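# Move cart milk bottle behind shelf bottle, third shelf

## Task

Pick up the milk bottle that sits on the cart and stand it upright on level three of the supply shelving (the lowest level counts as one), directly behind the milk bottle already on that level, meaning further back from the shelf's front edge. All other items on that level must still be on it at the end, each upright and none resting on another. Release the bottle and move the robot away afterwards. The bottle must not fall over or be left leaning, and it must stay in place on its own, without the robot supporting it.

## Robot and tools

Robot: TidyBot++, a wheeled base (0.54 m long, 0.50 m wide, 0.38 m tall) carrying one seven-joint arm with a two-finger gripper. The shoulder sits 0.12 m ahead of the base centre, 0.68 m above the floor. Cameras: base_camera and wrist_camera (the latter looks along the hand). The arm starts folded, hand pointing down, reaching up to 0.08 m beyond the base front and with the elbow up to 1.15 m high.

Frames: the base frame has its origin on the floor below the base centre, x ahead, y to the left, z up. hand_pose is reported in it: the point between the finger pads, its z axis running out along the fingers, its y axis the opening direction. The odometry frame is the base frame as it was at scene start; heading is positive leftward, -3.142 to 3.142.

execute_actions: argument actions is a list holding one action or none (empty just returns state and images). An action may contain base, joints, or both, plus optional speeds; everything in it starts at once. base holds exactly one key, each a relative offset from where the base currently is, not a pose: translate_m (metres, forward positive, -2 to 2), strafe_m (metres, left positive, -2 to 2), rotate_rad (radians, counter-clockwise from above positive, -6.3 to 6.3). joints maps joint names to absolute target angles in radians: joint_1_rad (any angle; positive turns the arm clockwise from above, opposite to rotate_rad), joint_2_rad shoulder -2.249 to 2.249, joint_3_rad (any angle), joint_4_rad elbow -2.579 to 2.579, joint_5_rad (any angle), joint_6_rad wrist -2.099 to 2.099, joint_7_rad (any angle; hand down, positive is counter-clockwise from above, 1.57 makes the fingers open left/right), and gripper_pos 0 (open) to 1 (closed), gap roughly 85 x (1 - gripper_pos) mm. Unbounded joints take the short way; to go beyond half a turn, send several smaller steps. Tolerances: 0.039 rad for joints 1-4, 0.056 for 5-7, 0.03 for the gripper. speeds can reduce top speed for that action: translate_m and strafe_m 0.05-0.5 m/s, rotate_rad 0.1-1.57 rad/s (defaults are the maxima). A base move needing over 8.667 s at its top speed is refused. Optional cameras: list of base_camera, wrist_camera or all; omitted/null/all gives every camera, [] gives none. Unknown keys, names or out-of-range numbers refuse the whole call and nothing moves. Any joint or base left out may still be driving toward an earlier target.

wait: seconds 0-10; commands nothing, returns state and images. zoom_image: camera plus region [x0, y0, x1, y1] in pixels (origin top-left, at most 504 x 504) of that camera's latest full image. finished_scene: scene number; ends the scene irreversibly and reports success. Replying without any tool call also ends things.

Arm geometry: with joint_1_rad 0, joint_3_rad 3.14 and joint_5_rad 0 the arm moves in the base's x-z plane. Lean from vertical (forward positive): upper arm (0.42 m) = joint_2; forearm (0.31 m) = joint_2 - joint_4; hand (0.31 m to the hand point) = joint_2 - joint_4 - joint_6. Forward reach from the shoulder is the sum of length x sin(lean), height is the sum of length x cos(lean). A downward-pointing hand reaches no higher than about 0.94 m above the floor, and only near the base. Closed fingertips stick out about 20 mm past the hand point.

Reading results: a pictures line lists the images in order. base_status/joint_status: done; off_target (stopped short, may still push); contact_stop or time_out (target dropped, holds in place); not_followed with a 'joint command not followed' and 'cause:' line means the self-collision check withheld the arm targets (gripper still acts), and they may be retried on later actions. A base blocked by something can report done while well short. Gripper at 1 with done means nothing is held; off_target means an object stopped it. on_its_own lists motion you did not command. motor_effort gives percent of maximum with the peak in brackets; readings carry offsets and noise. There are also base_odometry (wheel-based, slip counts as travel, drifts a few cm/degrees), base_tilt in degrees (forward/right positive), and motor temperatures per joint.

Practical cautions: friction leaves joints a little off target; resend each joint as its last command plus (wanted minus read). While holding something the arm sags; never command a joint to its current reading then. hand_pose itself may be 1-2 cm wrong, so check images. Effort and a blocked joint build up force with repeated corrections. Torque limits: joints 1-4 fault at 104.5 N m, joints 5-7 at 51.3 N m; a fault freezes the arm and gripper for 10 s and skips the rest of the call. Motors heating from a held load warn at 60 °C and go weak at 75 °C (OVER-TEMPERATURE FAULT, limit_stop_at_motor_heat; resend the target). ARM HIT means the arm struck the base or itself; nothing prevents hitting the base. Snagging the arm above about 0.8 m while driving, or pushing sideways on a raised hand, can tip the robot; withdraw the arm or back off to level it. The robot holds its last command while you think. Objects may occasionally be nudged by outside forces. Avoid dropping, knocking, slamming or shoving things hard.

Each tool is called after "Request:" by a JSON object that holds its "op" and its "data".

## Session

Request:
{"op": "execute_actions", "data": {"actions": [{"joints":{"joint_6_rad":0.5}}]}}

Scene clock: 1.63 s.
Motor temperatures (°C, as the motors report them): [30 33 26 32 33 37 42]
base_odometry: x=+0.000 y=+0.000 heading=+0.000 (m, m, rad; odometry frame)
base_tilt: forward=+0.3 right=-0.1 (deg)
base_status: not commanded
joint_positions: joint_1_rad=-0.041 joint_2_rad=-0.339 joint_3_rad=+3.158 joint_4_rad=-2.507 joint_5_rad=+0.025 joint_6_rad=+0.486 joint_7_rad=+1.566 gripper_pos=+0.000
joint_status: all done
motor_effort: joint_1_rad=+0(1) joint_2_rad=-7(7) joint_3_rad=+1(1) joint_4_rad=+18(18) joint_5_rad=-1(1) joint_6_rad=+8(8) joint_7_rad=+1(0) (%)
hand_pose: x=+0.5483 y=+0.0148 z=+0.8674 quat_wxyz=(-0.009, +0.745, +0.018, +0.667) (m; base frame)
pictures: base_camera, wrist_camera
Images, in order (width x height): base_camera 644x364, wrist_camera 644x476.

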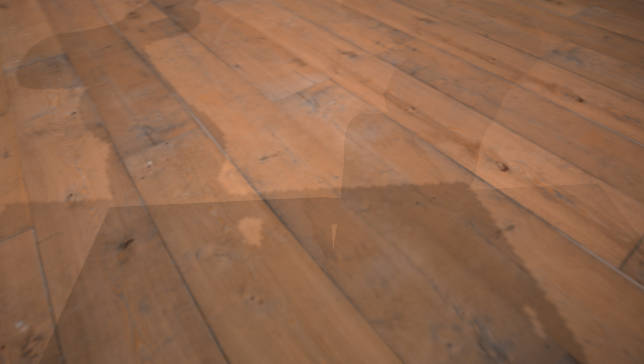

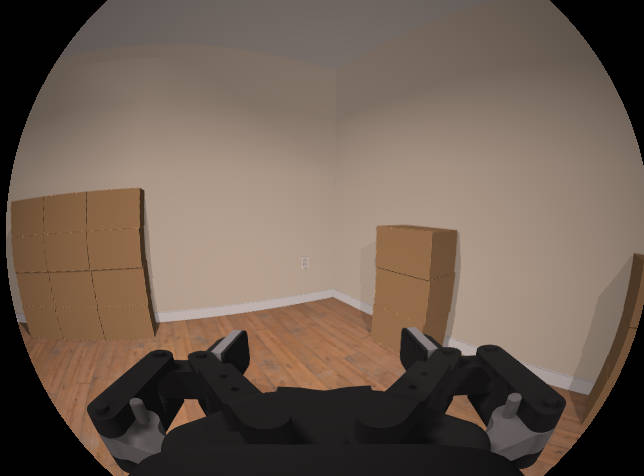

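Request:
{"op": "execute_actions", "data": {"actions": [{"base":{"rotate_rad":-2.64},"joints":{"joint_1_rad":0.02,"joint_3_rad":3.12,"joint_5_rad":-0.03}}]}}

Scene clock: 4.90 s.
Motor temperatures (°C, as the motors report them): [30 33 26 32 33 37 42]
base_odometry: x=+0.000 y=+0.000 heading=-2.640 (m, m, rad; odometry frame)
base_tilt: forward=+0.3 right=-0.1 (deg)
base_status: done
joint_positions: joint_1_rad=+0.008 joint_2_rad=-0.339 joint_3_rad=+3.135 joint_4_rad=-2.507 joint_5_rad=-0.007 joint_6_rad=+0.486 joint_7_rad=+1.566 gripper_pos=+0.000
joint_status: all done
motor_effort: joint_1_rad=+1(2) joint_2_rad=-7(8) joint_3_rad=+1(2) joint_4_rad=+18(19) joint_5_rad=-1(1) joint_6_rad=+8(8) joint_7_rad=+1(1) (%)
hand_pose: x=+0.5483 y=-0.0002 z=+0.8673 quat_wxyz=(-0.001, +0.745, -0.005, +0.667) (m; base frame)
pictures: base_camera, wrist_camera
Images, in order (width x height): base_camera 644x364, wrist_camera 644x476.

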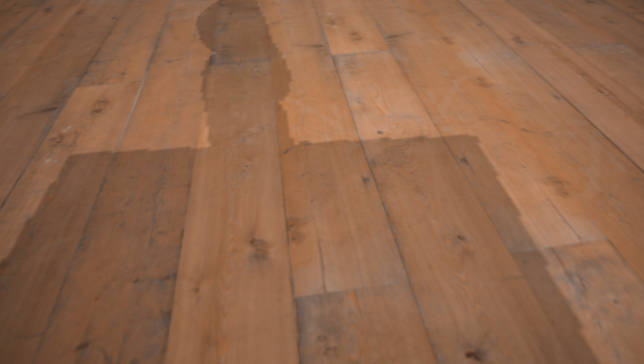

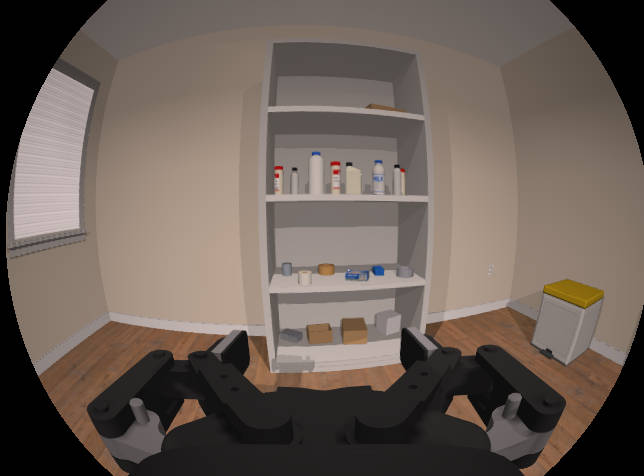

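Request:
{"op": "execute_actions", "data": {"actions": [{"base":{"rotate_rad":0.13},"joints":{"joint_2_rad":0.33,"joint_4_rad":-0.67,"joint_6_rad":-0.97}}], "cameras": []}}

Request:
{"op": "execute_actions", "data": {"actions": [{"base":{"strafe_m":-0.47}}], "cameras": []}}

Request:
{"op": "execute_actions", "data": {"actions": [{"base":{"translate_m":0.55}}]}}

Scene clock: 8.20 s.
Motor temperatures (°C, as the motors report them): [30 33 26 32 33 37 42]
base_odometry: x=+0.000 y=+0.000 heading=-2.510 (m, m, rad; odometry frame)
base_tilt: forward=+0.3 right=-0.1 (deg)
base_status: done
joint_positions: joint_1_rad=+0.009 joint_2_rad=+0.319 joint_3_rad=+3.133 joint_4_rad=-0.685 joint_5_rad=-0.007 joint_6_rad=-0.936 joint_7_rad=+1.566 gripper_pos=+0.000
joint_status: all done
motor_effort: joint_1_rad=+0(2) joint_2_rad=-30(31) joint_3_rad=+0(2) joint_4_rad=+18(22) joint_5_rad=-1(1) joint_6_rad=+8(9) joint_7_rad=+0(1) (%)
hand_pose: x=+0.8064 y=+0.0013 z=+1.1377 quat_wxyz=(-0.006, +0.825, -0.003, +0.565) (m; base frame)
pictures: none
No camera images: the call's "cameras" was empty. Leave "cameras" out to get every camera's image.

Scene clock: 10.50 s.
Motor temperatures (°C, as the motors report them): [30 33 26 32 33 37 42]
base_odometry: x=-0.277 y=+0.380 heading=-2.510 (m, m, rad; odometry frame)
base_tilt: forward=+0.3 right=+0.0 (deg)
base_status: done
joint_positions: joint_1_rad=+0.021 joint_2_rad=+0.319 joint_3_rad=+3.133 joint_4_rad=-0.685 joint_5_rad=-0.009 joint_6_rad=-0.936 joint_7_rad=+1.566 gripper_pos=+0.000
joint_status: not commanded
motor_effort: joint_1_rad=+0(3) joint_2_rad=-30(31) joint_3_rad=+0(2) joint_4_rad=+18(19) joint_5_rad=-1(2) joint_6_rad=+8(8) joint_7_rad=+0(0) (%)
hand_pose: x=+0.8064 y=-0.0062 z=+1.1375 quat_wxyz=(-0.003, +0.825, -0.008, +0.565) (m; base frame)
pictures: none
No camera images: the call's "cameras" was empty. Leave "cameras" out to get every camera's image.

Scene clock: 13.07 s.
Motor temperatures (°C, as the motors report them): [30 33 26 32 33 37 42]
base_odometry: x=-0.722 y=+0.056 heading=-2.511 (m, m, rad; odometry frame)
base_tilt: forward=+0.3 right=-0.1 (deg)
base_status: done
joint_positions: joint_1_rad=+0.021 joint_2_rad=+0.335 joint_3_rad=+3.133 joint_4_rad=-0.683 joint_5_rad=-0.009 joint_6_rad=-0.940 joint_7_rad=+1.566 gripper_pos=+0.000
joint_status: not commanded
motor_effort: joint_1_rad=+1(1) joint_2_rad=-31(34) joint_3_rad=+0(1) joint_4_rad=+18(20) joint_5_rad=-1(1) joint_6_rad=+8(8) joint_7_rad=+1(0) (%)
hand_pose: x=+0.8129 y=-0.0064 z=+1.1269 quat_wxyz=(-0.004, +0.830, -0.008, +0.558) (m; base frame)
pictures: base_camera, wrist_camera
Images, in order (width x height): base_camera 644x364, wrist_camera 644x476.

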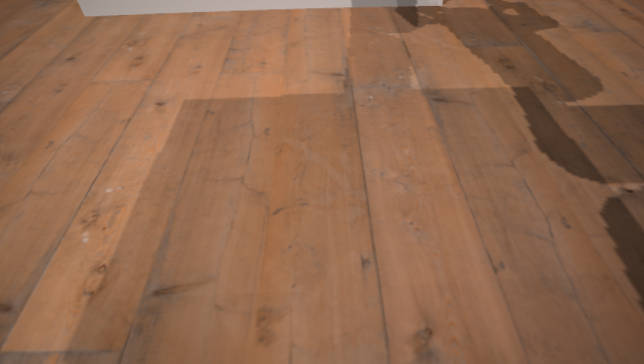

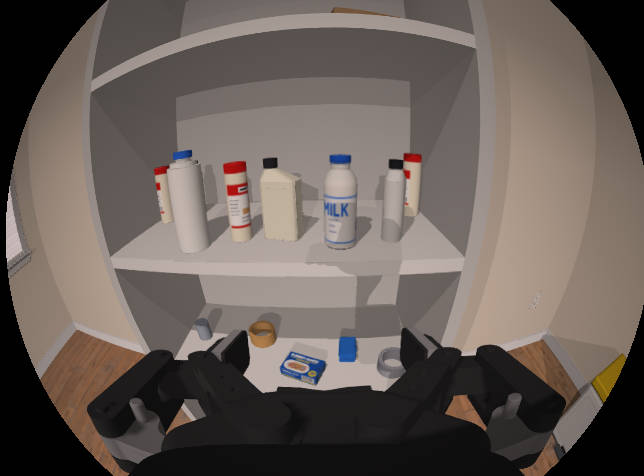

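Request:
{"op": "execute_actions", "data": {"actions": [{"base":{"rotate_rad":0.05},"joints":{"joint_1_rad":-0.012,"joint_3_rad":3.15}}], "cameras": []}}

Request:
{"op": "execute_actions", "data": {"actions": [{"base":{"strafe_m":-0.1}}], "cameras": []}}

Request:
{"op": "execute_actions", "data": {"actions": [{"base":{"translate_m":0.2}}]}}

Scene clock: 14.23 s.
Motor temperatures (°C, as the motors report them): [30 33 26 32 33 37 42]
base_odometry: x=-0.722 y=+0.055 heading=-2.461 (m, m, rad; odometry frame)
base_tilt: forward=+0.3 right=-0.1 (deg)
base_status: done
joint_positions: joint_1_rad=-0.015 joint_2_rad=+0.335 joint_3_rad=+3.143 joint_4_rad=-0.683 joint_5_rad=-0.010 joint_6_rad=-0.940 joint_7_rad=+1.566 gripper_pos=+0.000
joint_status: all done
motor_effort: joint_1_rad=+1(5) joint_2_rad=-31(32) joint_3_rad=+0(4) joint_4_rad=+19(19) joint_5_rad=-1(2) joint_6_rad=+8(8) joint_7_rad=+1(1) (%)
hand_pose: x=+0.8130 y=+0.0133 z=+1.1268 quat_wxyz=(-0.010, +0.830, +0.003, +0.558) (m; base frame)
pictures: none
No camera images: the call's "cameras" was empty. Leave "cameras" out to get every camera's image.

Scene clock: 15.50 s.
Motor temperatures (°C, as the motors report them): [30 33 26 32 33 37 42]
base_odometry: x=-0.785 y=+0.133 heading=-2.461 (m, m, rad; odometry frame)
base_tilt: forward=+0.3 right=-0.1 (deg)
base_status: done
joint_positions: joint_1_rad=-0.006 joint_2_rad=+0.335 joint_3_rad=+3.143 joint_4_rad=-0.683 joint_5_rad=-0.010 joint_6_rad=-0.940 joint_7_rad=+1.566 gripper_pos=+0.000
joint_status: not commanded
motor_effort: joint_1_rad=+0(3) joint_2_rad=-31(32) joint_3_rad=+0(2) joint_4_rad=+19(19) joint_5_rad=-1(2) joint_6_rad=+8(8) joint_7_rad=+1(0) (%)
hand_pose: x=+0.8130 y=+0.0076 z=+1.1269 quat_wxyz=(-0.008, +0.830, +0.000, +0.558) (m; base frame)
pictures: none
No camera images: the call's "cameras" was empty. Leave "cameras" out to get every camera's image.

Scene clock: 17.27 s.
Motor temperatures (°C, as the motors report them): [30 33 26 32 33 37 42]
base_odometry: x=-0.941 y=+0.007 heading=-2.461 (m, m, rad; odometry frame)
base_tilt: forward=+0.3 right=-0.1 (deg)
base_status: done
joint_positions: joint_1_rad=-0.006 joint_2_rad=+0.336 joint_3_rad=+3.143 joint_4_rad=-0.682 joint_5_rad=-0.010 joint_6_rad=-0.941 joint_7_rad=+1.566 gripper_pos=+0.000
joint_status: not commanded
motor_effort: joint_1_rad=+1(1) joint_2_rad=-31(34) joint_3_rad=+0(0) joint_4_rad=+18(20) joint_5_rad=-1(1) joint_6_rad=+8(9) joint_7_rad=+0(1) (%)
hand_pose: x=+0.8136 y=+0.0076 z=+1.1260 quat_wxyz=(-0.008, +0.830, +0.000, +0.557) (m; base frame)
pictures: base_camera, wrist_camera
Images, in order (width x height): base_camera 644x364, wrist_camera 644x476.

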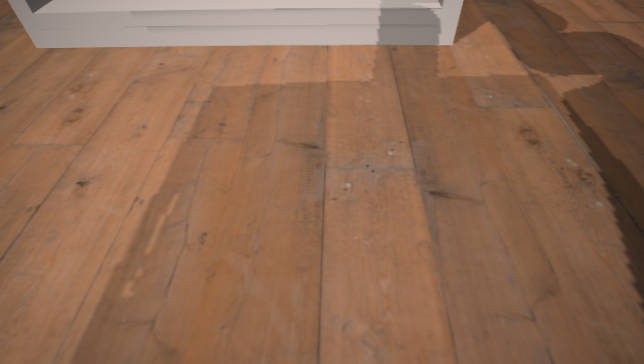

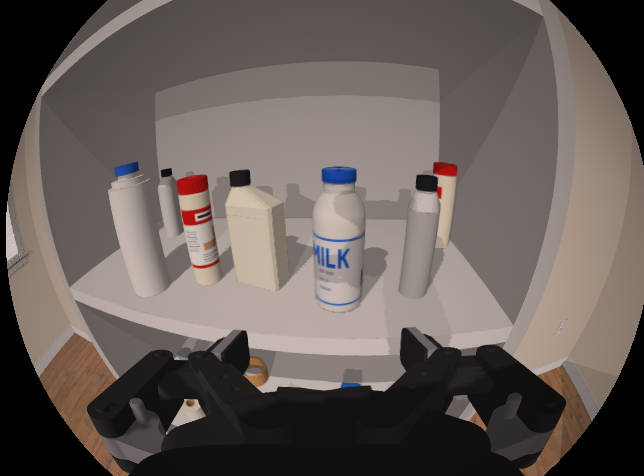

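Request:
{"op": "execute_actions", "data": {"actions": [{"base":{"strafe_m":-0.012},"joints":{"joint_2_rad":0.35}}], "cameras": []}}

Request:
{"op": "execute_actions", "data": {"actions": [{"base":{"translate_m":0.14},"speeds":{"translate_m":0.2}}], "cameras": ["wrist_camera"]}}

Scene clock: 18.17 s.
Motor temperatures (°C, as the motors report them): [30 33 26 32 33 37 42]
base_odometry: x=-0.948 y=+0.016 heading=-2.461 (m, m, rad; odometry frame)
base_tilt: forward=+0.3 right=-0.1 (deg)
base_status: done
joint_positions: joint_1_rad=-0.007 joint_2_rad=+0.345 joint_3_rad=+3.143 joint_4_rad=-0.682 joint_5_rad=-0.010 joint_6_rad=-0.941 joint_7_rad=+1.566 gripper_pos=+0.000
joint_status: all done
motor_effort: joint_1_rad=+0(4) joint_2_rad=-32(33) joint_3_rad=-1(1) joint_4_rad=+19(19) joint_5_rad=-1(0) joint_6_rad=+8(8) joint_7_rad=+1(0) (%)
hand_pose: x=+0.8175 y=+0.0081 z=+1.1199 quat_wxyz=(-0.008, +0.833, +0.000, +0.554) (m; base frame)
pictures: none
No camera images: the call's "cameras" was empty. Leave "cameras" out to get every camera's image.

Scene clock: 19.63 s.
Motor temperatures (°C, as the motors report them): [30 33 26 32 33 37 42]
base_odometry: x=-1.057 y=-0.072 heading=-2.461 (m, m, rad; odometry frame)
base_tilt: forward=+0.3 right=-0.1 (deg)
base_status: done
joint_positions: joint_1_rad=-0.007 joint_2_rad=+0.352 joint_3_rad=+3.143 joint_4_rad=-0.682 joint_5_rad=-0.010 joint_6_rad=-0.941 joint_7_rad=+1.566 gripper_pos=+0.000
joint_status: not commanded
motor_effort: joint_1_rad=+0(2) joint_2_rad=-31(34) joint_3_rad=+0(1) joint_4_rad=+18(20) joint_5_rad=-1(0) joint_6_rad=+8(8) joint_7_rad=+0(1) (%)
hand_pose: x=+0.8202 y=+0.0081 z=+1.1155 quat_wxyz=(-0.008, +0.834, +0.000, +0.551) (m; base frame)
pictures: wrist_camera
Images, in order (width x height): wrist_camera 644x476.

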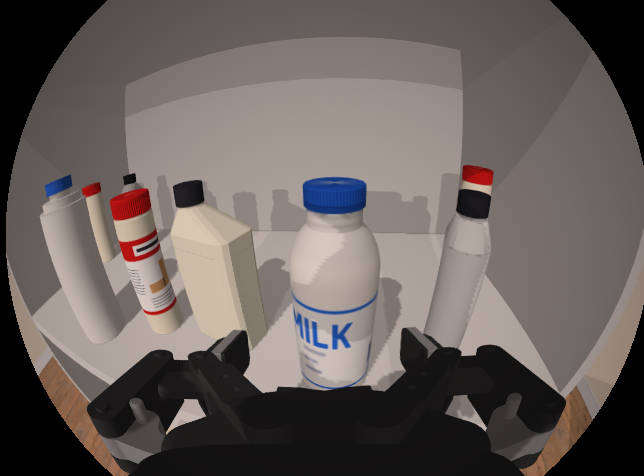

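Request:
{"op": "execute_actions", "data": {"actions": [{"base":{"translate_m":0.056},"speeds":{"translate_m":0.1}}], "cameras": []}}

Request:
{"op": "execute_actions", "data": {"actions": [{"joints":{"gripper_pos":1}}], "cameras": ["wrist_camera"]}}

Request:
{"op": "execute_actions", "data": {"actions": [{"joints":{"joint_2_rad":0.295,"joint_4_rad":-0.64}}], "cameras": []}}

Request:
{"op": "execute_actions", "data": {"actions": [{"base":{"translate_m":-0.045},"speeds":{"translate_m":0.1}}], "cameras": ["wrist_camera"]}}

Scene clock: 21.00 s.
Motor temperatures (°C, as the motors report them): [30 33 26 32 33 37 42]
base_odometry: x=-1.101 y=-0.107 heading=-2.461 (m, m, rad; odometry frame)
base_tilt: forward=+0.3 right=-0.1 (deg)
base_status: done
joint_positions: joint_1_rad=-0.007 joint_2_rad=+0.352 joint_3_rad=+3.143 joint_4_rad=-0.682 joint_5_rad=-0.010 joint_6_rad=-0.941 joint_7_rad=+1.566 gripper_pos=+0.000
joint_status: not commanded
motor_effort: joint_1_rad=+0(0) joint_2_rad=-32(34) joint_3_rad=+0(0) joint_4_rad=+19(19) joint_5_rad=-1(1) joint_6_rad=+8(7) joint_7_rad=+0(0) (%)
hand_pose: x=+0.8203 y=+0.0081 z=+1.1152 quat_wxyz=(-0.008, +0.835, +0.000, +0.551) (m; base frame)
pictures: none
No camera images: the call's "cameras" was empty. Leave "cameras" out to get every camera's image.

Scene clock: 22.10 s.
Motor temperatures (°C, as the motors report them): [30 33 26 32 33 37 42]
base_odometry: x=-1.101 y=-0.107 heading=-2.461 (m, m, rad; odometry frame)
base_tilt: forward=+0.3 right=-0.1 (deg)
base_status: not commanded
joint_positions: joint_1_rad=-0.007 joint_2_rad=+0.350 joint_3_rad=+3.143 joint_4_rad=-0.681 joint_5_rad=-0.011 joint_6_rad=-0.942 joint_7_rad=+1.566 gripper_pos=+0.353
joint_status: gripper_pos off_target (ended at +0.353, target +1.000)
motor_effort: joint_1_rad=+0(3) joint_2_rad=-30(32) joint_3_rad=-1(2) joint_4_rad=+19(19) joint_5_rad=-1(3) joint_6_rad=+8(9) joint_7_rad=+1(1) (%)
hand_pose: x=+0.8193 y=+0.0083 z=+1.1170 quat_wxyz=(-0.008, +0.834, +0.000, +0.552) (m; base frame)
pictures: wrist_camera
Images, in order (width x height): wrist_camera 644x476.

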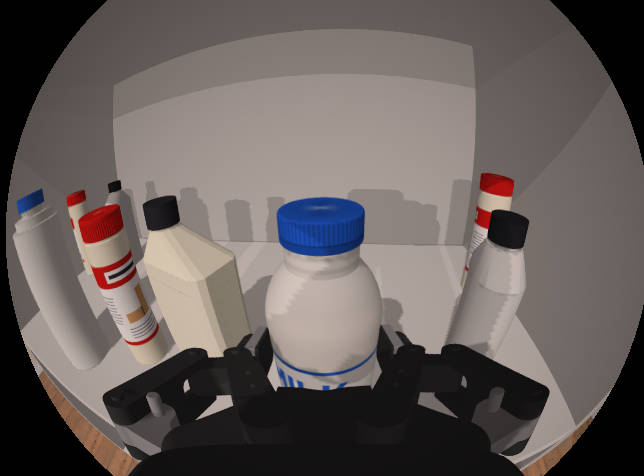

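Scene clock: 22.90 s.
Motor temperatures (°C, as the motors report them): [30 33 26 32 33 37 42]
base_odometry: x=-1.101 y=-0.107 heading=-2.461 (m, m, rad; odometry frame)
base_tilt: forward=+0.3 right=-0.1 (deg)
base_status: not commanded
joint_positions: joint_1_rad=-0.007 joint_2_rad=+0.339 joint_3_rad=+3.143 joint_4_rad=-0.681 joint_5_rad=-0.011 joint_6_rad=-0.965 joint_7_rad=+1.566 gripper_pos=+0.353
joint_status: joint_2_rad off_target (ended at +0.339, target +0.295); joint_4_rad off_target (ended at -0.681, target -0.640)
motor_effort: joint_1_rad=+0(0) joint_2_rad=-37(38) joint_3_rad=+0(1) joint_4_rad=+23(24) joint_5_rad=-1(1) joint_6_rad=+12(12) joint_7_rad=+1(1) (%)
hand_pose: x=+0.8118 y=+0.0083 z=+1.1181 quat_wxyz=(-0.008, +0.837, +0.000, +0.547) (m; base frame)
pictures: none
No camera images: the call's "cameras" was empty. Leave "cameras" out to get every camera's image.

Scene clock: 24.27 s.
Motor temperatures (°C, as the motors report them): [30 33 26 32 33 37 42]
base_odometry: x=-1.066 y=-0.079 heading=-2.461 (m, m, rad; odometry frame)
base_tilt: forward=+0.3 right=-0.1 (deg)
base_status: done
joint_positions: joint_1_rad=-0.007 joint_2_rad=+0.292 joint_3_rad=+3.143 joint_4_rad=-0.648 joint_5_rad=-0.011 joint_6_rad=-0.965 joint_7_rad=+1.566 gripper_pos=+0.999
joint_status: not commanded
on_its_own: joint_2_rad moved -0.047 to your old target +0.295; gripper_pos moved +0.645 to your old target +1.000
motor_effort: joint_1_rad=+1(1) joint_2_rad=-29(41) joint_3_rad=+0(0) joint_4_rad=+17(24) joint_5_rad=-1(0) joint_6_rad=+8(12) joint_7_rad=+0(1) (%)
hand_pose: x=+0.7880 y=+0.0082 z=+1.1681 quat_wxyz=(-0.008, +0.815, +0.000, +0.580) (m; base frame)
pictures: wrist_camera
Images, in order (width x height): wrist_camera 644x476.

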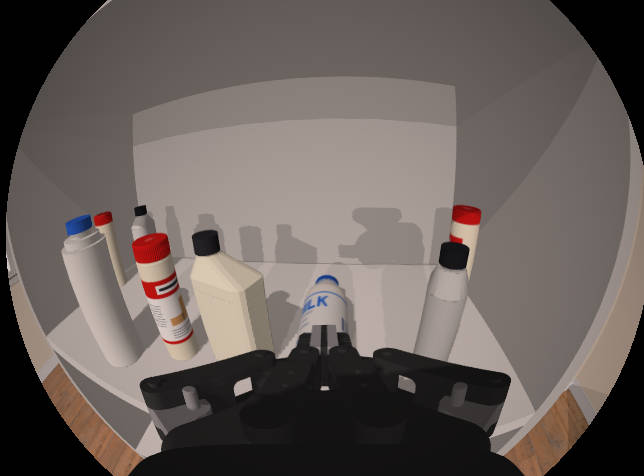

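Request:
{"op": "execute_actions", "data": {"actions": [{"joints":{"gripper_pos":0.05,"joint_2_rad":0.4,"joint_4_rad":-0.45,"joint_6_rad":-1.5},"base":{"translate_m":0.0}}], "cameras": ["wrist_camera"]}}

Scene clock: 26.63 s.
Motor temperatures (°C, as the motors report them): [30 33 26 32 33 37 42]
base_odometry: x=-1.066 y=-0.079 heading=-2.461 (m, m, rad; odometry frame)
base_tilt: forward=+0.3 right=-0.1 (deg)
base_status: done
joint_positions: joint_1_rad=-0.007 joint_2_rad=+0.398 joint_3_rad=+3.143 joint_4_rad=-0.467 joint_5_rad=-0.011 joint_6_rad=-1.473 joint_7_rad=+1.566 gripper_pos=+0.050
joint_status: all done
motor_effort: joint_1_rad=+0(1) joint_2_rad=-31(33) joint_3_rad=+0(0) joint_4_rad=+16(18) joint_5_rad=-1(1) joint_6_rad=+6(7) joint_7_rad=+1(0) (%)
hand_pose: x=+0.7453 y=+0.0086 z=+1.0576 quat_wxyz=(-0.007, +0.920, +0.002, +0.391) (m; base frame)
pictures: wrist_camera
Images, in order (width x height): wrist_camera 644x476.

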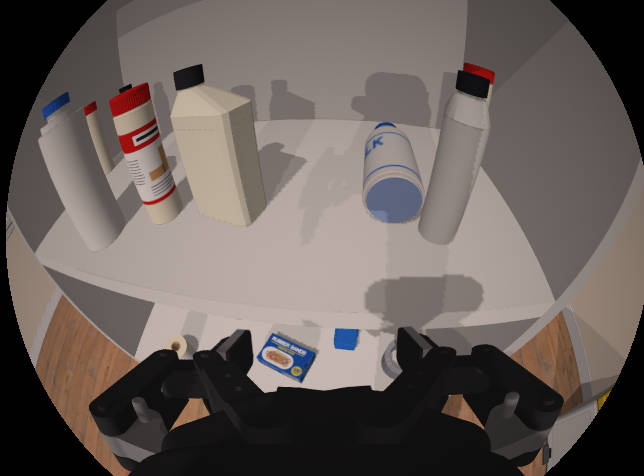

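Request:
{"op": "execute_actions", "data": {"actions": [{"base":{"translate_m":-0.2}}], "cameras": []}}

Request:
{"op": "execute_actions", "data": {"actions": [{"joints":{"gripper_pos":0.2,"joint_2_rad":0.36,"joint_4_rad":-1.15,"joint_6_rad":-0.03},"base":{"strafe_m":-0.12}}], "cameras": ["wrist_camera"]}}

Scene clock: 29.07 s.
Motor temperatures (°C, as the motors report them): [30 33 26 32 33 37 42]
base_odometry: x=-0.910 y=+0.048 heading=-2.461 (m, m, rad; odometry frame)
base_tilt: forward=+0.3 right=-0.1 (deg)
base_status: done
joint_positions: joint_1_rad=-0.008 joint_2_rad=+0.396 joint_3_rad=+3.143 joint_4_rad=-0.463 joint_5_rad=-0.012 joint_6_rad=-1.473 joint_7_rad=+1.566 gripper_pos=+0.050
joint_status: not commanded
motor_effort: joint_1_rad=+0(2) joint_2_rad=-30(34) joint_3_rad=+0(1) joint_4_rad=+16(18) joint_5_rad=-1(0) joint_6_rad=+6(7) joint_7_rad=+0(1) (%)
hand_pose: x=+0.7446 y=+0.0093 z=+1.0607 quat_wxyz=(-0.008, +0.919, +0.003, +0.394) (m; base frame)
pictures: none
No camera images: the call's "cameras" was empty. Leave "cameras" out to get every camera's image.

Scene clock: 31.17 s.
Motor temperatures (°C, as the motors report them): [30 33 26 32 33 37 42]
base_odometry: x=-0.986 y=+0.141 heading=-2.461 (m, m, rad; odometry frame)
base_tilt: forward=+0.3 right=-0.1 (deg)
base_status: done
joint_positions: joint_1_rad=-0.005 joint_2_rad=+0.372 joint_3_rad=+3.143 joint_4_rad=-1.136 joint_5_rad=-0.013 joint_6_rad=-0.061 joint_7_rad=+1.566 gripper_pos=+0.200
joint_status: all done
motor_effort: joint_1_rad=+1(4) joint_2_rad=-35(34) joint_3_rad=+0(2) joint_4_rad=+22(22) joint_5_rad=-1(1) joint_6_rad=+9(8) joint_7_rad=+0(1) (%)
hand_pose: x=+0.8968 y=+0.0044 z=+1.0945 quat_wxyz=(-0.007, +0.706, -0.005, +0.708) (m; base frame)
pictures: wrist_camera
Images, in order (width x height): wrist_camera 644x476.

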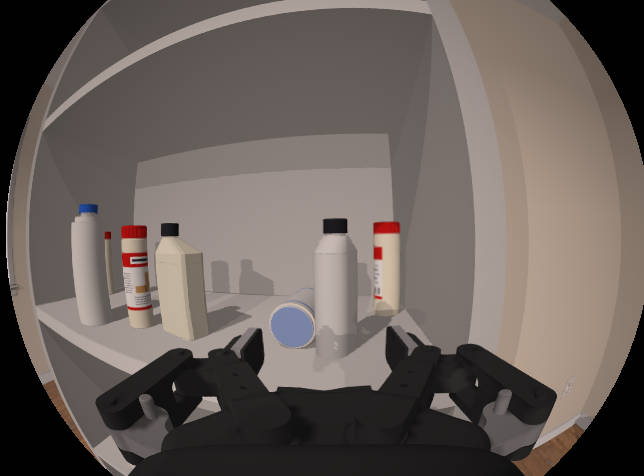

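Request:
{"op": "execute_actions", "data": {"actions": [{"base":{"strafe_m":-0.01}}], "cameras": []}}

Request:
{"op": "execute_actions", "data": {"actions": [{"base":{"translate_m":0.13},"speeds":{"translate_m":0.2}}], "cameras": ["wrist_camera"]}}

Scene clock: 32.03 s.
Motor temperatures (°C, as the motors report them): [30 33 26 32 33 37 42]
base_odometry: x=-0.992 y=+0.149 heading=-2.461 (m, m, rad; odometry frame)
base_tilt: forward=+0.3 right=+0.0 (deg)
base_status: done
joint_positions: joint_1_rad=-0.006 joint_2_rad=+0.371 joint_3_rad=+3.143 joint_4_rad=-1.136 joint_5_rad=-0.013 joint_6_rad=-0.061 joint_7_rad=+1.566 gripper_pos=+0.200
joint_status: not commanded
motor_effort: joint_1_rad=+0(3) joint_2_rad=-35(36) joint_3_rad=-1(2) joint_4_rad=+21(22) joint_5_rad=-1(1) joint_6_rad=+9(9) joint_7_rad=+0(0) (%)
hand_pose: x=+0.8965 y=+0.0057 z=+1.0950 quat_wxyz=(-0.008, +0.706, -0.004, +0.708) (m; base frame)
pictures: none
No camera images: the call's "cameras" was empty. Leave "cameras" out to get every camera's image.

Scene clock: 33.43 s.
Motor temperatures (°C, as the motors report them): [30 33 26 32 33 37 42]
base_odometry: x=-1.093 y=+0.067 heading=-2.461 (m, m, rad; odometry frame)
base_tilt: forward=+0.3 right=-0.1 (deg)
base_status: done
joint_positions: joint_1_rad=-0.006 joint_2_rad=+0.362 joint_3_rad=+3.143 joint_4_rad=-1.137 joint_5_rad=-0.013 joint_6_rad=-0.061 joint_7_rad=+1.566 gripper_pos=+0.200
joint_status: not commanded
motor_effort: joint_1_rad=+0(1) joint_2_rad=-34(37) joint_3_rad=+1(1) joint_4_rad=+21(22) joint_5_rad=-1(1) joint_6_rad=+8(9) joint_7_rad=+0(1) (%)
hand_pose: x=+0.8927 y=+0.0057 z=+1.1017 quat_wxyz=(-0.008, +0.703, -0.004, +0.711) (m; base frame)
pictures: wrist_camera
Images, in order (width x height): wrist_camera 644x476.

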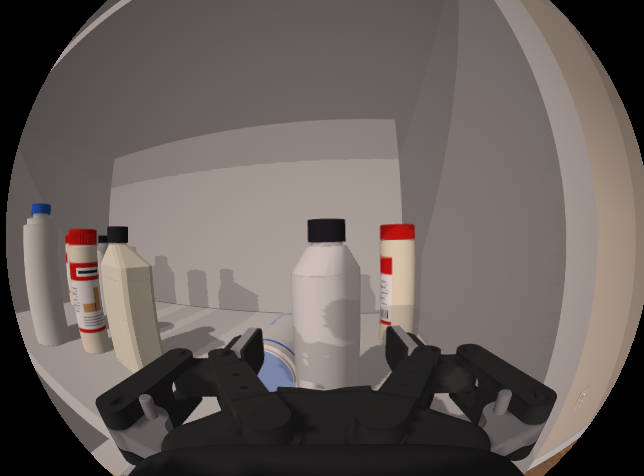

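Request:
{"op": "execute_actions", "data": {"actions": [{"base":{"translate_m":0.08},"speeds":{"translate_m":0.1},"joints":{"joint_2_rad":0.375}}], "cameras": []}}

Request:
{"op": "execute_actions", "data": {"actions": [{"joints":{"gripper_pos":1}}], "cameras": ["wrist_camera"]}}

Scene clock: 35.07 s.
Motor temperatures (°C, as the motors report them): [30 33 26 32 33 37 42]
base_odometry: x=-1.156 y=+0.017 heading=-2.461 (m, m, rad; odometry frame)
base_tilt: forward=+0.3 right=-0.1 (deg)
base_status: done
joint_positions: joint_1_rad=-0.006 joint_2_rad=+0.374 joint_3_rad=+3.143 joint_4_rad=-1.137 joint_5_rad=-0.013 joint_6_rad=-0.061 joint_7_rad=+1.566 gripper_pos=+0.200
joint_status: all done
motor_effort: joint_1_rad=+0(1) joint_2_rad=-35(36) joint_3_rad=+0(1) joint_4_rad=+21(22) joint_5_rad=-1(1) joint_6_rad=+8(9) joint_7_rad=+1(0) (%)
hand_pose: x=+0.8979 y=+0.0057 z=+1.0918 quat_wxyz=(-0.008, +0.707, -0.004, +0.707) (m; base frame)
pictures: none
No camera images: the call's "cameras" was empty. Leave "cameras" out to get every camera's image.

Scene clock: 36.07 s.
Motor temperatures (°C, as the motors report them): [30 33 26 32 33 37 42]
base_odometry: x=-1.156 y=+0.017 heading=-2.461 (m, m, rad; odometry frame)
base_tilt: forward=+0.3 right=-0.1 (deg)
base_status: not commanded
joint_positions: joint_1_rad=-0.006 joint_2_rad=+0.374 joint_3_rad=+3.143 joint_4_rad=-1.137 joint_5_rad=-0.013 joint_6_rad=-0.060 joint_7_rad=+1.566 gripper_pos=+0.529
joint_status: gripper_pos off_target (ended at +0.529, target +1.000)
motor_effort: joint_1_rad=+0(2) joint_2_rad=-35(37) joint_3_rad=+0(2) joint_4_rad=+21(23) joint_5_rad=-1(1) joint_6_rad=+8(9) joint_7_rad=+1(1) (%)
hand_pose: x=+0.8979 y=+0.0057 z=+1.0919 quat_wxyz=(-0.008, +0.707, -0.004, +0.707) (m; base frame)
pictures: wrist_camera
Images, in order (width x height): wrist_camera 644x476.

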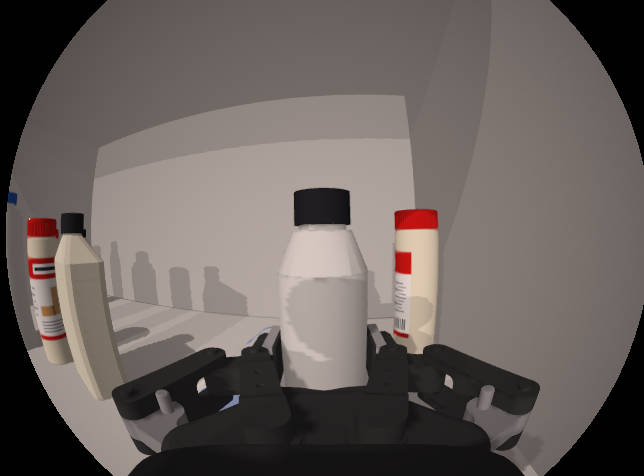

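Request:
{"op": "execute_actions", "data": {"actions": [{"joints":{"joint_2_rad":0.335}}], "cameras": []}}

Request:
{"op": "execute_actions", "data": {"actions": [{"base":{"translate_m":-0.075},"speeds":{"translate_m":0.1}}], "cameras": []}}

Request:
{"op": "execute_actions", "data": {"actions": [{"base":{"strafe_m":0.3},"speeds":{"strafe_m":0.2}}], "cameras": ["wrist_camera"]}}

Scene clock: 37.10 s.
Motor temperatures (°C, as the motors report them): [30 33 26 32 33 37 42]
base_odometry: x=-1.156 y=+0.017 heading=-2.461 (m, m, rad; odometry frame)
base_tilt: forward=+0.3 right=-0.1 (deg)
base_status: not commanded
joint_positions: joint_1_rad=-0.006 joint_2_rad=+0.364 joint_3_rad=+3.143 joint_4_rad=-1.149 joint_5_rad=-0.013 joint_6_rad=-0.060 joint_7_rad=+1.566 gripper_pos=+0.529
joint_status: all done
motor_effort: joint_1_rad=+1(0) joint_2_rad=-38(39) joint_3_rad=+0(0) joint_4_rad=+24(25) joint_5_rad=-1(1) joint_6_rad=+10(10) joint_7_rad=+0(1) (%)
hand_pose: x=+0.8938 y=+0.0057 z=+1.0923 quat_wxyz=(-0.008, +0.708, -0.004, +0.706) (m; base frame)
pictures: none
No camera images: the call's "cameras" was empty. Leave "cameras" out to get every camera's image.

Scene clock: 38.40 s.
Motor temperatures (°C, as the motors report them): [30 33 26 32 33 37 42]
base_odometry: x=-1.097 y=+0.064 heading=-2.461 (m, m, rad; odometry frame)
base_tilt: forward=+0.3 right=-0.1 (deg)
base_status: done
joint_positions: joint_1_rad=-0.006 joint_2_rad=+0.359 joint_3_rad=+3.143 joint_4_rad=-1.155 joint_5_rad=-0.013 joint_6_rad=-0.060 joint_7_rad=+1.566 gripper_pos=+0.529
joint_status: not commanded
motor_effort: joint_1_rad=+0(1) joint_2_rad=-38(40) joint_3_rad=+0(0) joint_4_rad=+25(25) joint_5_rad=+0(1) joint_6_rad=+12(12) joint_7_rad=+1(1) (%)
hand_pose: x=+0.8920 y=+0.0056 z=+1.0925 quat_wxyz=(-0.008, +0.708, -0.004, +0.706) (m; base frame)
pictures: none
No camera images: the call's "cameras" was empty. Leave "cameras" out to get every camera's image.

Scene clock: 40.67 s.
Motor temperatures (°C, as the motors report them): [30 33 26 32 33 38 42]
base_odometry: x=-0.909 y=-0.169 heading=-2.461 (m, m, rad; odometry frame)
base_tilt: forward=+0.3 right=-0.1 (deg)
base_status: done
joint_positions: joint_1_rad=-0.012 joint_2_rad=+0.359 joint_3_rad=+3.143 joint_4_rad=-1.155 joint_5_rad=-0.013 joint_6_rad=-0.060 joint_7_rad=+1.566 gripper_pos=+0.529
joint_status: not commanded
motor_effort: joint_1_rad=+0(4) joint_2_rad=-38(39) joint_3_rad=+0(3) joint_4_rad=+24(25) joint_5_rad=-1(1) joint_6_rad=+11(12) joint_7_rad=+0(0) (%)
hand_pose: x=+0.8920 y=+0.0097 z=+1.0923 quat_wxyz=(-0.010, +0.708, -0.002, +0.706) (m; base frame)
pictures: wrist_camera
Images, in order (width x height): wrist_camera 644x476.

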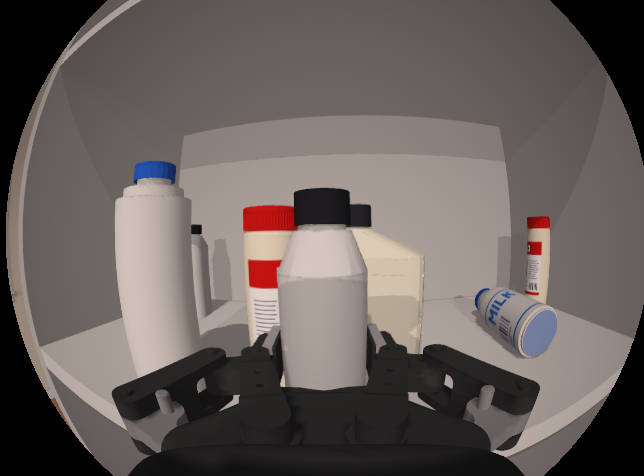

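Request:
{"op": "execute_actions", "data": {"actions": [{"joints":{"joint_2_rad":0.36}}], "cameras": []}}

Request:
{"op": "execute_actions", "data": {"actions": [{"joints":{"gripper_pos":0.3}}], "cameras": []}}

Request:
{"op": "execute_actions", "data": {"actions": [{"base":{"translate_m":-0.14},"speeds":{"translate_m":0.2}}], "cameras": ["wrist_camera"]}}

Request:
{"op": "execute_actions", "data": {"actions": [{"joints":{"gripper_pos":0.0,"joint_2_rad":0.3,"joint_4_rad":-0.42,"joint_6_rad":-1.6},"base":{"strafe_m":-0.28}}], "cameras": []}}

Request:
{"op": "execute_actions", "data": {"actions": [{"base":{"translate_m":0.3},"speeds":{"translate_m":0.3}}], "cameras": ["wrist_camera"]}}

Scene clock: 41.67 s.
Motor temperatures (°C, as the motors report them): [30 33 26 32 33 38 42]
base_odometry: x=-0.909 y=-0.169 heading=-2.461 (m, m, rad; odometry frame)
base_tilt: forward=+0.3 right=-0.1 (deg)
base_status: not commanded
joint_positions: joint_1_rad=-0.012 joint_2_rad=+0.360 joint_3_rad=+3.143 joint_4_rad=-1.155 joint_5_rad=-0.013 joint_6_rad=-0.060 joint_7_rad=+1.566 gripper_pos=+0.529
joint_status: all done
motor_effort: joint_1_rad=+0(0) joint_2_rad=-35(37) joint_3_rad=+0(0) joint_4_rad=+22(25) joint_5_rad=-1(1) joint_6_rad=+9(11) joint_7_rad=+0(1) (%)
hand_pose: x=+0.8922 y=+0.0097 z=+1.0920 quat_wxyz=(-0.010, +0.709, -0.002, +0.706) (m; base frame)
pictures: none
No camera images: the call's "cameras" was empty. Leave "cameras" out to get every camera's image.

Scene clock: 42.60 s.
Motor temperatures (°C, as the motors report them): [30 33 26 32 33 38 42]
base_odometry: x=-0.909 y=-0.169 heading=-2.461 (m, m, rad; odometry frame)
base_tilt: forward=+0.3 right=-0.1 (deg)
base_status: not commanded
joint_positions: joint_1_rad=-0.012 joint_2_rad=+0.360 joint_3_rad=+3.143 joint_4_rad=-1.155 joint_5_rad=-0.013 joint_6_rad=-0.060 joint_7_rad=+1.566 gripper_pos=+0.300
joint_status: all done
motor_effort: joint_1_rad=+0(0) joint_2_rad=-34(36) joint_3_rad=+0(1) joint_4_rad=+22(23) joint_5_rad=-1(1) joint_6_rad=+9(10) joint_7_rad=+1(1) (%)
hand_pose: x=+0.8923 y=+0.0097 z=+1.0919 quat_wxyz=(-0.010, +0.709, -0.002, +0.706) (m; base frame)
pictures: none
No camera images: the call's "cameras" was empty. Leave "cameras" out to get every camera's image.

Scene clock: 44.07 s.
Motor temperatures (°C, as the motors report them): [30 33 26 32 33 38 42]
base_odometry: x=-0.799 y=-0.081 heading=-2.461 (m, m, rad; odometry frame)
base_tilt: forward=+0.3 right=-0.1 (deg)
base_status: done
joint_positions: joint_1_rad=-0.012 joint_2_rad=+0.359 joint_3_rad=+3.143 joint_4_rad=-1.155 joint_5_rad=-0.013 joint_6_rad=-0.060 joint_7_rad=+1.566 gripper_pos=+0.300
joint_status: not commanded
motor_effort: joint_1_rad=+1(1) joint_2_rad=-35(38) joint_3_rad=+0(0) joint_4_rad=+22(22) joint_5_rad=-1(1) joint_6_rad=+8(9) joint_7_rad=+1(0) (%)
hand_pose: x=+0.8917 y=+0.0097 z=+1.0931 quat_wxyz=(-0.010, +0.708, -0.002, +0.706) (m; base frame)
pictures: wrist_camera
Images, in order (width x height): wrist_camera 644x476.

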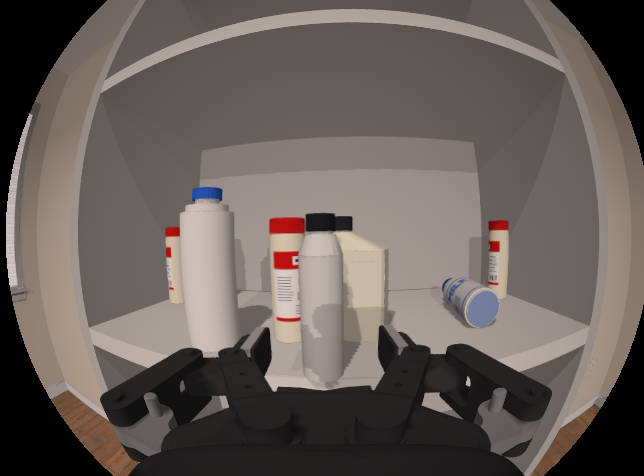

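Scene clock: 46.23 s.
Motor temperatures (°C, as the motors report them): [30 33 26 32 33 38 42]
base_odometry: x=-0.976 y=+0.136 heading=-2.462 (m, m, rad; odometry frame)
base_tilt: forward=+0.3 right=+0.0 (deg)
base_status: done
joint_positions: joint_1_rad=-0.006 joint_2_rad=+0.301 joint_3_rad=+3.143 joint_4_rad=-0.432 joint_5_rad=-0.013 joint_6_rad=-1.570 joint_7_rad=+1.566 gripper_pos=+0.000
joint_status: all done
motor_effort: joint_1_rad=+0(3) joint_2_rad=-26(37) joint_3_rad=+0(2) joint_4_rad=+15(23) joint_5_rad=-1(1) joint_6_rad=+7(9) joint_7_rad=+1(1) (%)
hand_pose: x=+0.6854 y=+0.0078 z=+1.1093 quat_wxyz=(-0.007, +0.913, +0.002, +0.407) (m; base frame)
pictures: none
No camera images: the call's "cameras" was empty. Leave "cameras" out to get every camera's image.

Scene clock: 48.20 s.
Motor temperatures (°C, as the motors report them): [30 33 26 32 33 38 42]
base_odometry: x=-1.209 y=-0.052 heading=-2.462 (m, m, rad; odometry frame)
base_tilt: forward=+0.3 right=-0.1 (deg)
base_status: done
joint_positions: joint_1_rad=-0.006 joint_2_rad=+0.303 joint_3_rad=+3.143 joint_4_rad=-0.432 joint_5_rad=-0.013 joint_6_rad=-1.571 joint_7_rad=+1.566 gripper_pos=+0.000
joint_status: not commanded
motor_effort: joint_1_rad=+0(0) joint_2_rad=-26(29) joint_3_rad=+0(0) joint_4_rad=+15(16) joint_5_rad=-1(1) joint_6_rad=+6(6) joint_7_rad=+0(0) (%)
hand_pose: x=+0.6864 y=+0.0078 z=+1.1080 quat_wxyz=(-0.007, +0.914, +0.002, +0.406) (m; base frame)
pictures: wrist_camera
Images, in order (width x height): wrist_camera 644x476.

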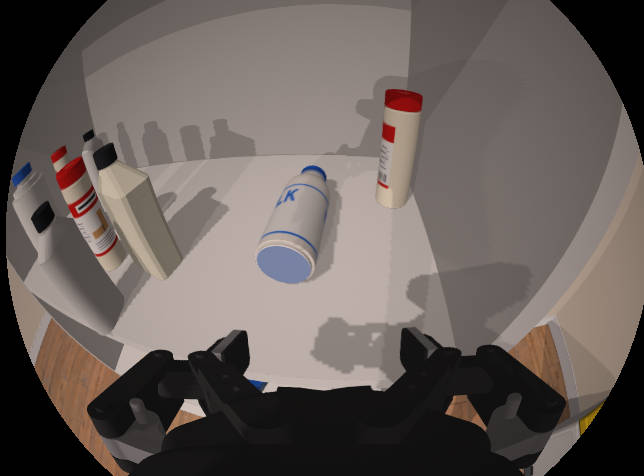

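Request:
{"op": "execute_actions", "data": {"actions": [{"base":{"strafe_m":0.045}}], "cameras": []}}

Request:
{"op": "execute_actions", "data": {"actions": [{"base":{"translate_m":0.13},"speeds":{"translate_m":0.2}}], "cameras": ["wrist_camera"]}}

Scene clock: 49.60 s.
Motor temperatures (°C, as the motors report them): [30 33 26 32 33 38 42]
base_odometry: x=-1.181 y=-0.087 heading=-2.462 (m, m, rad; odometry frame)
base_tilt: forward=+0.3 right=-0.1 (deg)
base_status: done
joint_positions: joint_1_rad=-0.013 joint_2_rad=+0.303 joint_3_rad=+3.143 joint_4_rad=-0.432 joint_5_rad=-0.013 joint_6_rad=-1.571 joint_7_rad=+1.566 gripper_pos=+0.000
joint_status: not commanded
motor_effort: joint_1_rad=+1(2) joint_2_rad=-26(27) joint_3_rad=+0(2) joint_4_rad=+14(15) joint_5_rad=-1(2) joint_6_rad=+7(6) joint_7_rad=+0(1) (%)
hand_pose: x=+0.6863 y=+0.0116 z=+1.1081 quat_wxyz=(-0.009, +0.914, +0.005, +0.406) (m; base frame)
pictures: none
No camera images: the call's "cameras" was empty. Leave "cameras" out to get every camera's image.

Scene clock: 51.13 s.
Motor temperatures (°C, as the motors report them): [30 33 26 32 33 38 42]
base_odometry: x=-1.282 y=-0.169 heading=-2.462 (m, m, rad; odometry frame)
base_tilt: forward=+0.3 right=-0.1 (deg)
base_status: done
joint_positions: joint_1_rad=-0.013 joint_2_rad=+0.302 joint_3_rad=+3.143 joint_4_rad=-0.431 joint_5_rad=-0.013 joint_6_rad=-1.571 joint_7_rad=+1.566 gripper_pos=+0.000
joint_status: not commanded
motor_effort: joint_1_rad=+1(0) joint_2_rad=-26(29) joint_3_rad=+0(1) joint_4_rad=+15(16) joint_5_rad=-1(1) joint_6_rad=+6(7) joint_7_rad=+0(0) (%)
hand_pose: x=+0.6859 y=+0.0116 z=+1.1085 quat_wxyz=(-0.009, +0.914, +0.005, +0.406) (m; base frame)
pictures: wrist_camera
Images, in order (width x height): wrist_camera 644x476.

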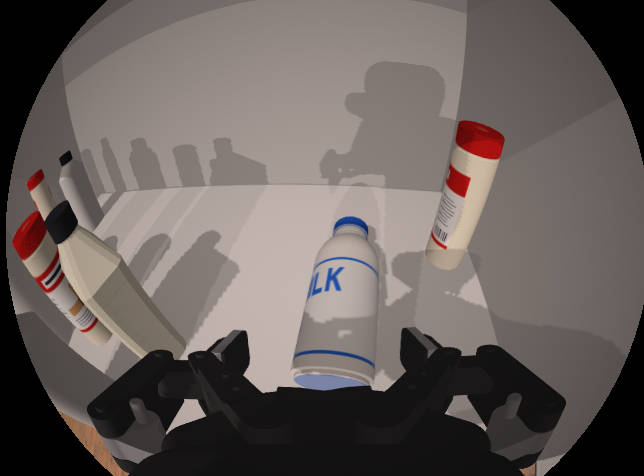

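Request:
{"op": "execute_actions", "data": {"actions": [{"base":{"strafe_m":-0.015},"joints":{"joint_2_rad":0.16,"joint_4_rad":-0.4,"joint_6_rad":-2.015,"joint_7_rad":1.42}}], "cameras": []}}

Request:
{"op": "execute_actions", "data": {"actions": [{"base":{"translate_m":0.2},"speeds":{"translate_m":0.15}}]}}

Scene clock: 53.07 s.
Motor temperatures (°C, as the motors report them): [30 33 26 32 33 38 42]
base_odometry: x=-1.292 y=-0.158 heading=-2.462 (m, m, rad; odometry frame)
base_tilt: forward=+0.3 right=-0.1 (deg)
base_status: done
joint_positions: joint_1_rad=-0.010 joint_2_rad=+0.156 joint_3_rad=+3.143 joint_4_rad=-0.408 joint_5_rad=-0.013 joint_6_rad=-1.991 joint_7_rad=+1.443 gripper_pos=+0.000
joint_status: all done
motor_effort: joint_1_rad=+1(3) joint_2_rad=-18(29) joint_3_rad=+0(1) joint_4_rad=+11(16) joint_5_rad=-1(0) joint_6_rad=+4(6) joint_7_rad=+0(0) (%)
hand_pose: x=+0.5247 y=+0.0086 z=+1.1037 quat_wxyz=(-0.024, +0.956, -0.053, +0.288) (m; base frame)
pictures: none
No camera images: the call's "cameras" was empty. Leave "cameras" out to get every camera's image.

Scene clock: 55.20 s.
Motor temperatures (°C, as the motors report them): [30 33 26 32 33 38 42]
base_odometry: x=-1.448 y=-0.283 heading=-2.462 (m, m, rad; odometry frame)
base_tilt: forward=+0.3 right=+0.0 (deg)
base_status: done
joint_positions: joint_1_rad=-0.010 joint_2_rad=+0.163 joint_3_rad=+3.143 joint_4_rad=-0.408 joint_5_rad=-0.013 joint_6_rad=-1.991 joint_7_rad=+1.443 gripper_pos=+0.000
joint_status: not commanded
motor_effort: joint_1_rad=+0(1) joint_2_rad=-18(21) joint_3_rad=+0(0) joint_4_rad=+12(12) joint_5_rad=-1(0) joint_6_rad=+4(5) joint_7_rad=+1(0) (%)
hand_pose: x=+0.5277 y=+0.0086 z=+1.1008 quat_wxyz=(-0.024, +0.957, -0.053, +0.284) (m; base frame)
pictures: base_camera, wrist_camera
Images, in order (width x height): base_camera 644x364, wrist_camera 644x476.

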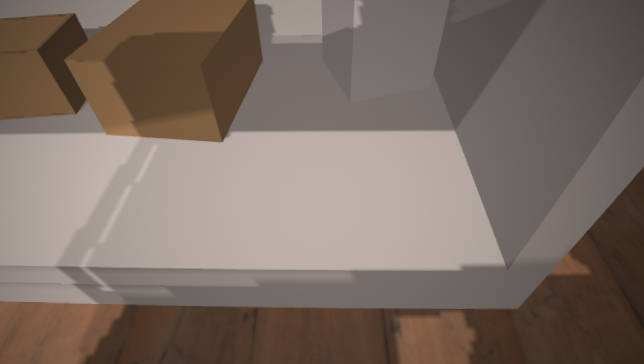

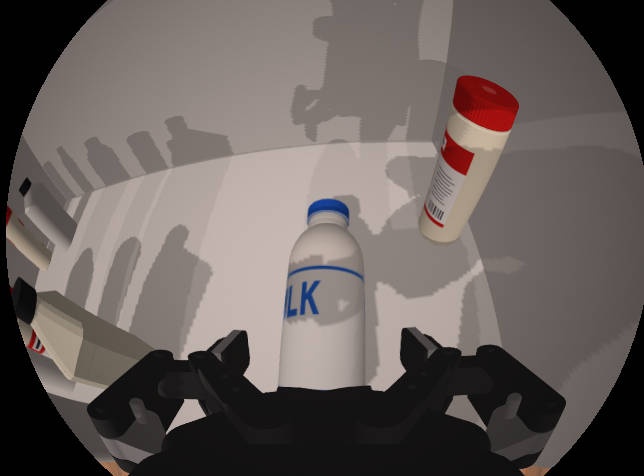

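Aligned. Lower.

Request:
{"op": "execute_actions", "data": {"actions": [{"joints":{"joint_2_rad":0.285},"base":{"translate_m":0.015}}], "cameras": ["wrist_camera"]}}

Scene clock: 56.73 s.
Motor temperatures (°C, as the motors report them): [30 33 26 32 33 37 42]
base_odometry: x=-1.459 y=-0.293 heading=-2.462 (m, m, rad; odometry frame)
base_tilt: forward=+0.3 right=-0.1 (deg)
base_status: done
joint_positions: joint_1_rad=-0.010 joint_2_rad=+0.289 joint_3_rad=+3.143 joint_4_rad=-0.408 joint_5_rad=-0.013 joint_6_rad=-1.991 joint_7_rad=+1.443 gripper_pos=+0.000
joint_status: all done
motor_effort: joint_1_rad=+0(0) joint_2_rad=-23(27) joint_3_rad=+0(0) joint_4_rad=+12(14) joint_5_rad=-1(1) joint_6_rad=+3(5) joint_7_rad=+0(1) (%)
hand_pose: x=+0.5771 y=+0.0091 z=+1.0463 quat_wxyz=(-0.020, +0.973, -0.054, +0.224) (m; base frame)
pictures: wrist_camera
Images, in order (width x height): wrist_camera 644x476.

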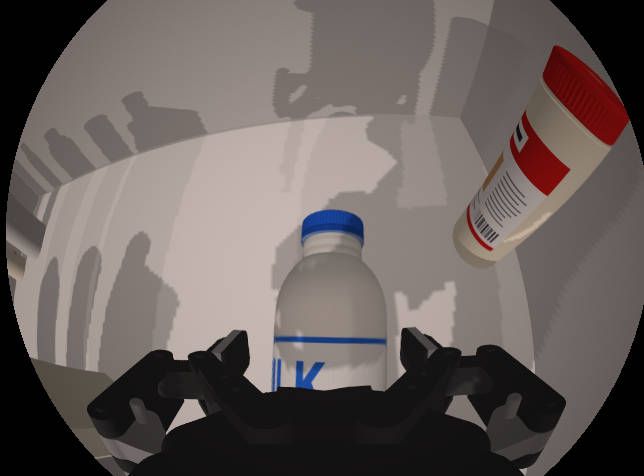

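Request:
{"op": "execute_actions", "data": {"actions": [{"joints":{"joint_2_rad":0.315}}], "cameras": []}}

Request:
{"op": "execute_actions", "data": {"actions": [{"joints":{"gripper_pos":1}}], "cameras": ["wrist_camera"]}}

Scene clock: 57.83 s.
Motor temperatures (°C, as the motors report them): [30 33 26 32 33 37 42]
base_odometry: x=-1.459 y=-0.293 heading=-2.462 (m, m, rad; odometry frame)
base_tilt: forward=+0.3 right=-0.1 (deg)
base_status: not commanded
joint_positions: joint_1_rad=-0.010 joint_2_rad=+0.310 joint_3_rad=+3.143 joint_4_rad=-0.408 joint_5_rad=-0.013 joint_6_rad=-1.991 joint_7_rad=+1.443 gripper_pos=+0.000
joint_status: all done
motor_effort: joint_1_rad=+0(1) joint_2_rad=-24(25) joint_3_rad=+0(0) joint_4_rad=+13(13) joint_5_rad=-1(1) joint_6_rad=+3(3) joint_7_rad=+0(1) (%)
hand_pose: x=+0.5847 y=+0.0092 z=+1.0365 quat_wxyz=(-0.019, +0.975, -0.054, +0.214) (m; base frame)
pictures: none
No camera images: the call's "cameras" was empty. Leave "cameras" out to get every camera's image.

Scene clock: 58.93 s.
Motor temperatures (°C, as the motors report them): [30 33 26 32 33 37 42]
base_odometry: x=-1.459 y=-0.293 heading=-2.462 (m, m, rad; odometry frame)
base_tilt: forward=+0.3 right=-0.1 (deg)
base_status: not commanded
joint_positions: joint_1_rad=-0.010 joint_2_rad=+0.310 joint_3_rad=+3.143 joint_4_rad=-0.405 joint_5_rad=-0.013 joint_6_rad=-1.992 joint_7_rad=+1.443 gripper_pos=+0.290
joint_status: gripper_pos off_target (ended at +0.290, target +1.000)
motor_effort: joint_1_rad=+1(1) joint_2_rad=-24(27) joint_3_rad=+0(1) joint_4_rad=+12(15) joint_5_rad=-1(2) joint_6_rad=+4(5) joint_7_rad=+1(1) (%)
hand_pose: x=+0.5846 y=+0.0092 z=+1.0376 quat_wxyz=(-0.020, +0.975, -0.054, +0.215) (m; base frame)
pictures: wrist_camera
Images, in order (width x height): wrist_camera 644x476.

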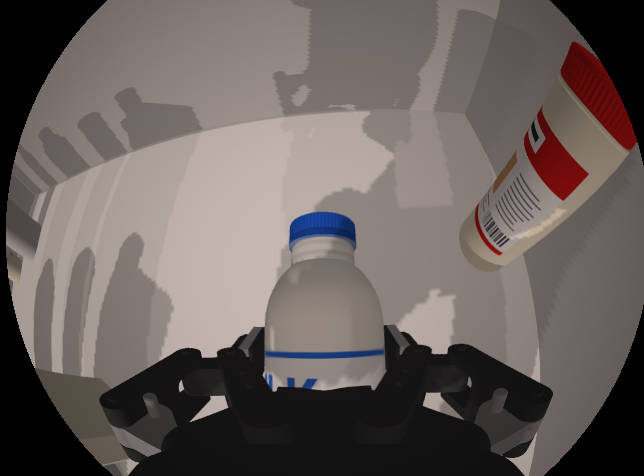

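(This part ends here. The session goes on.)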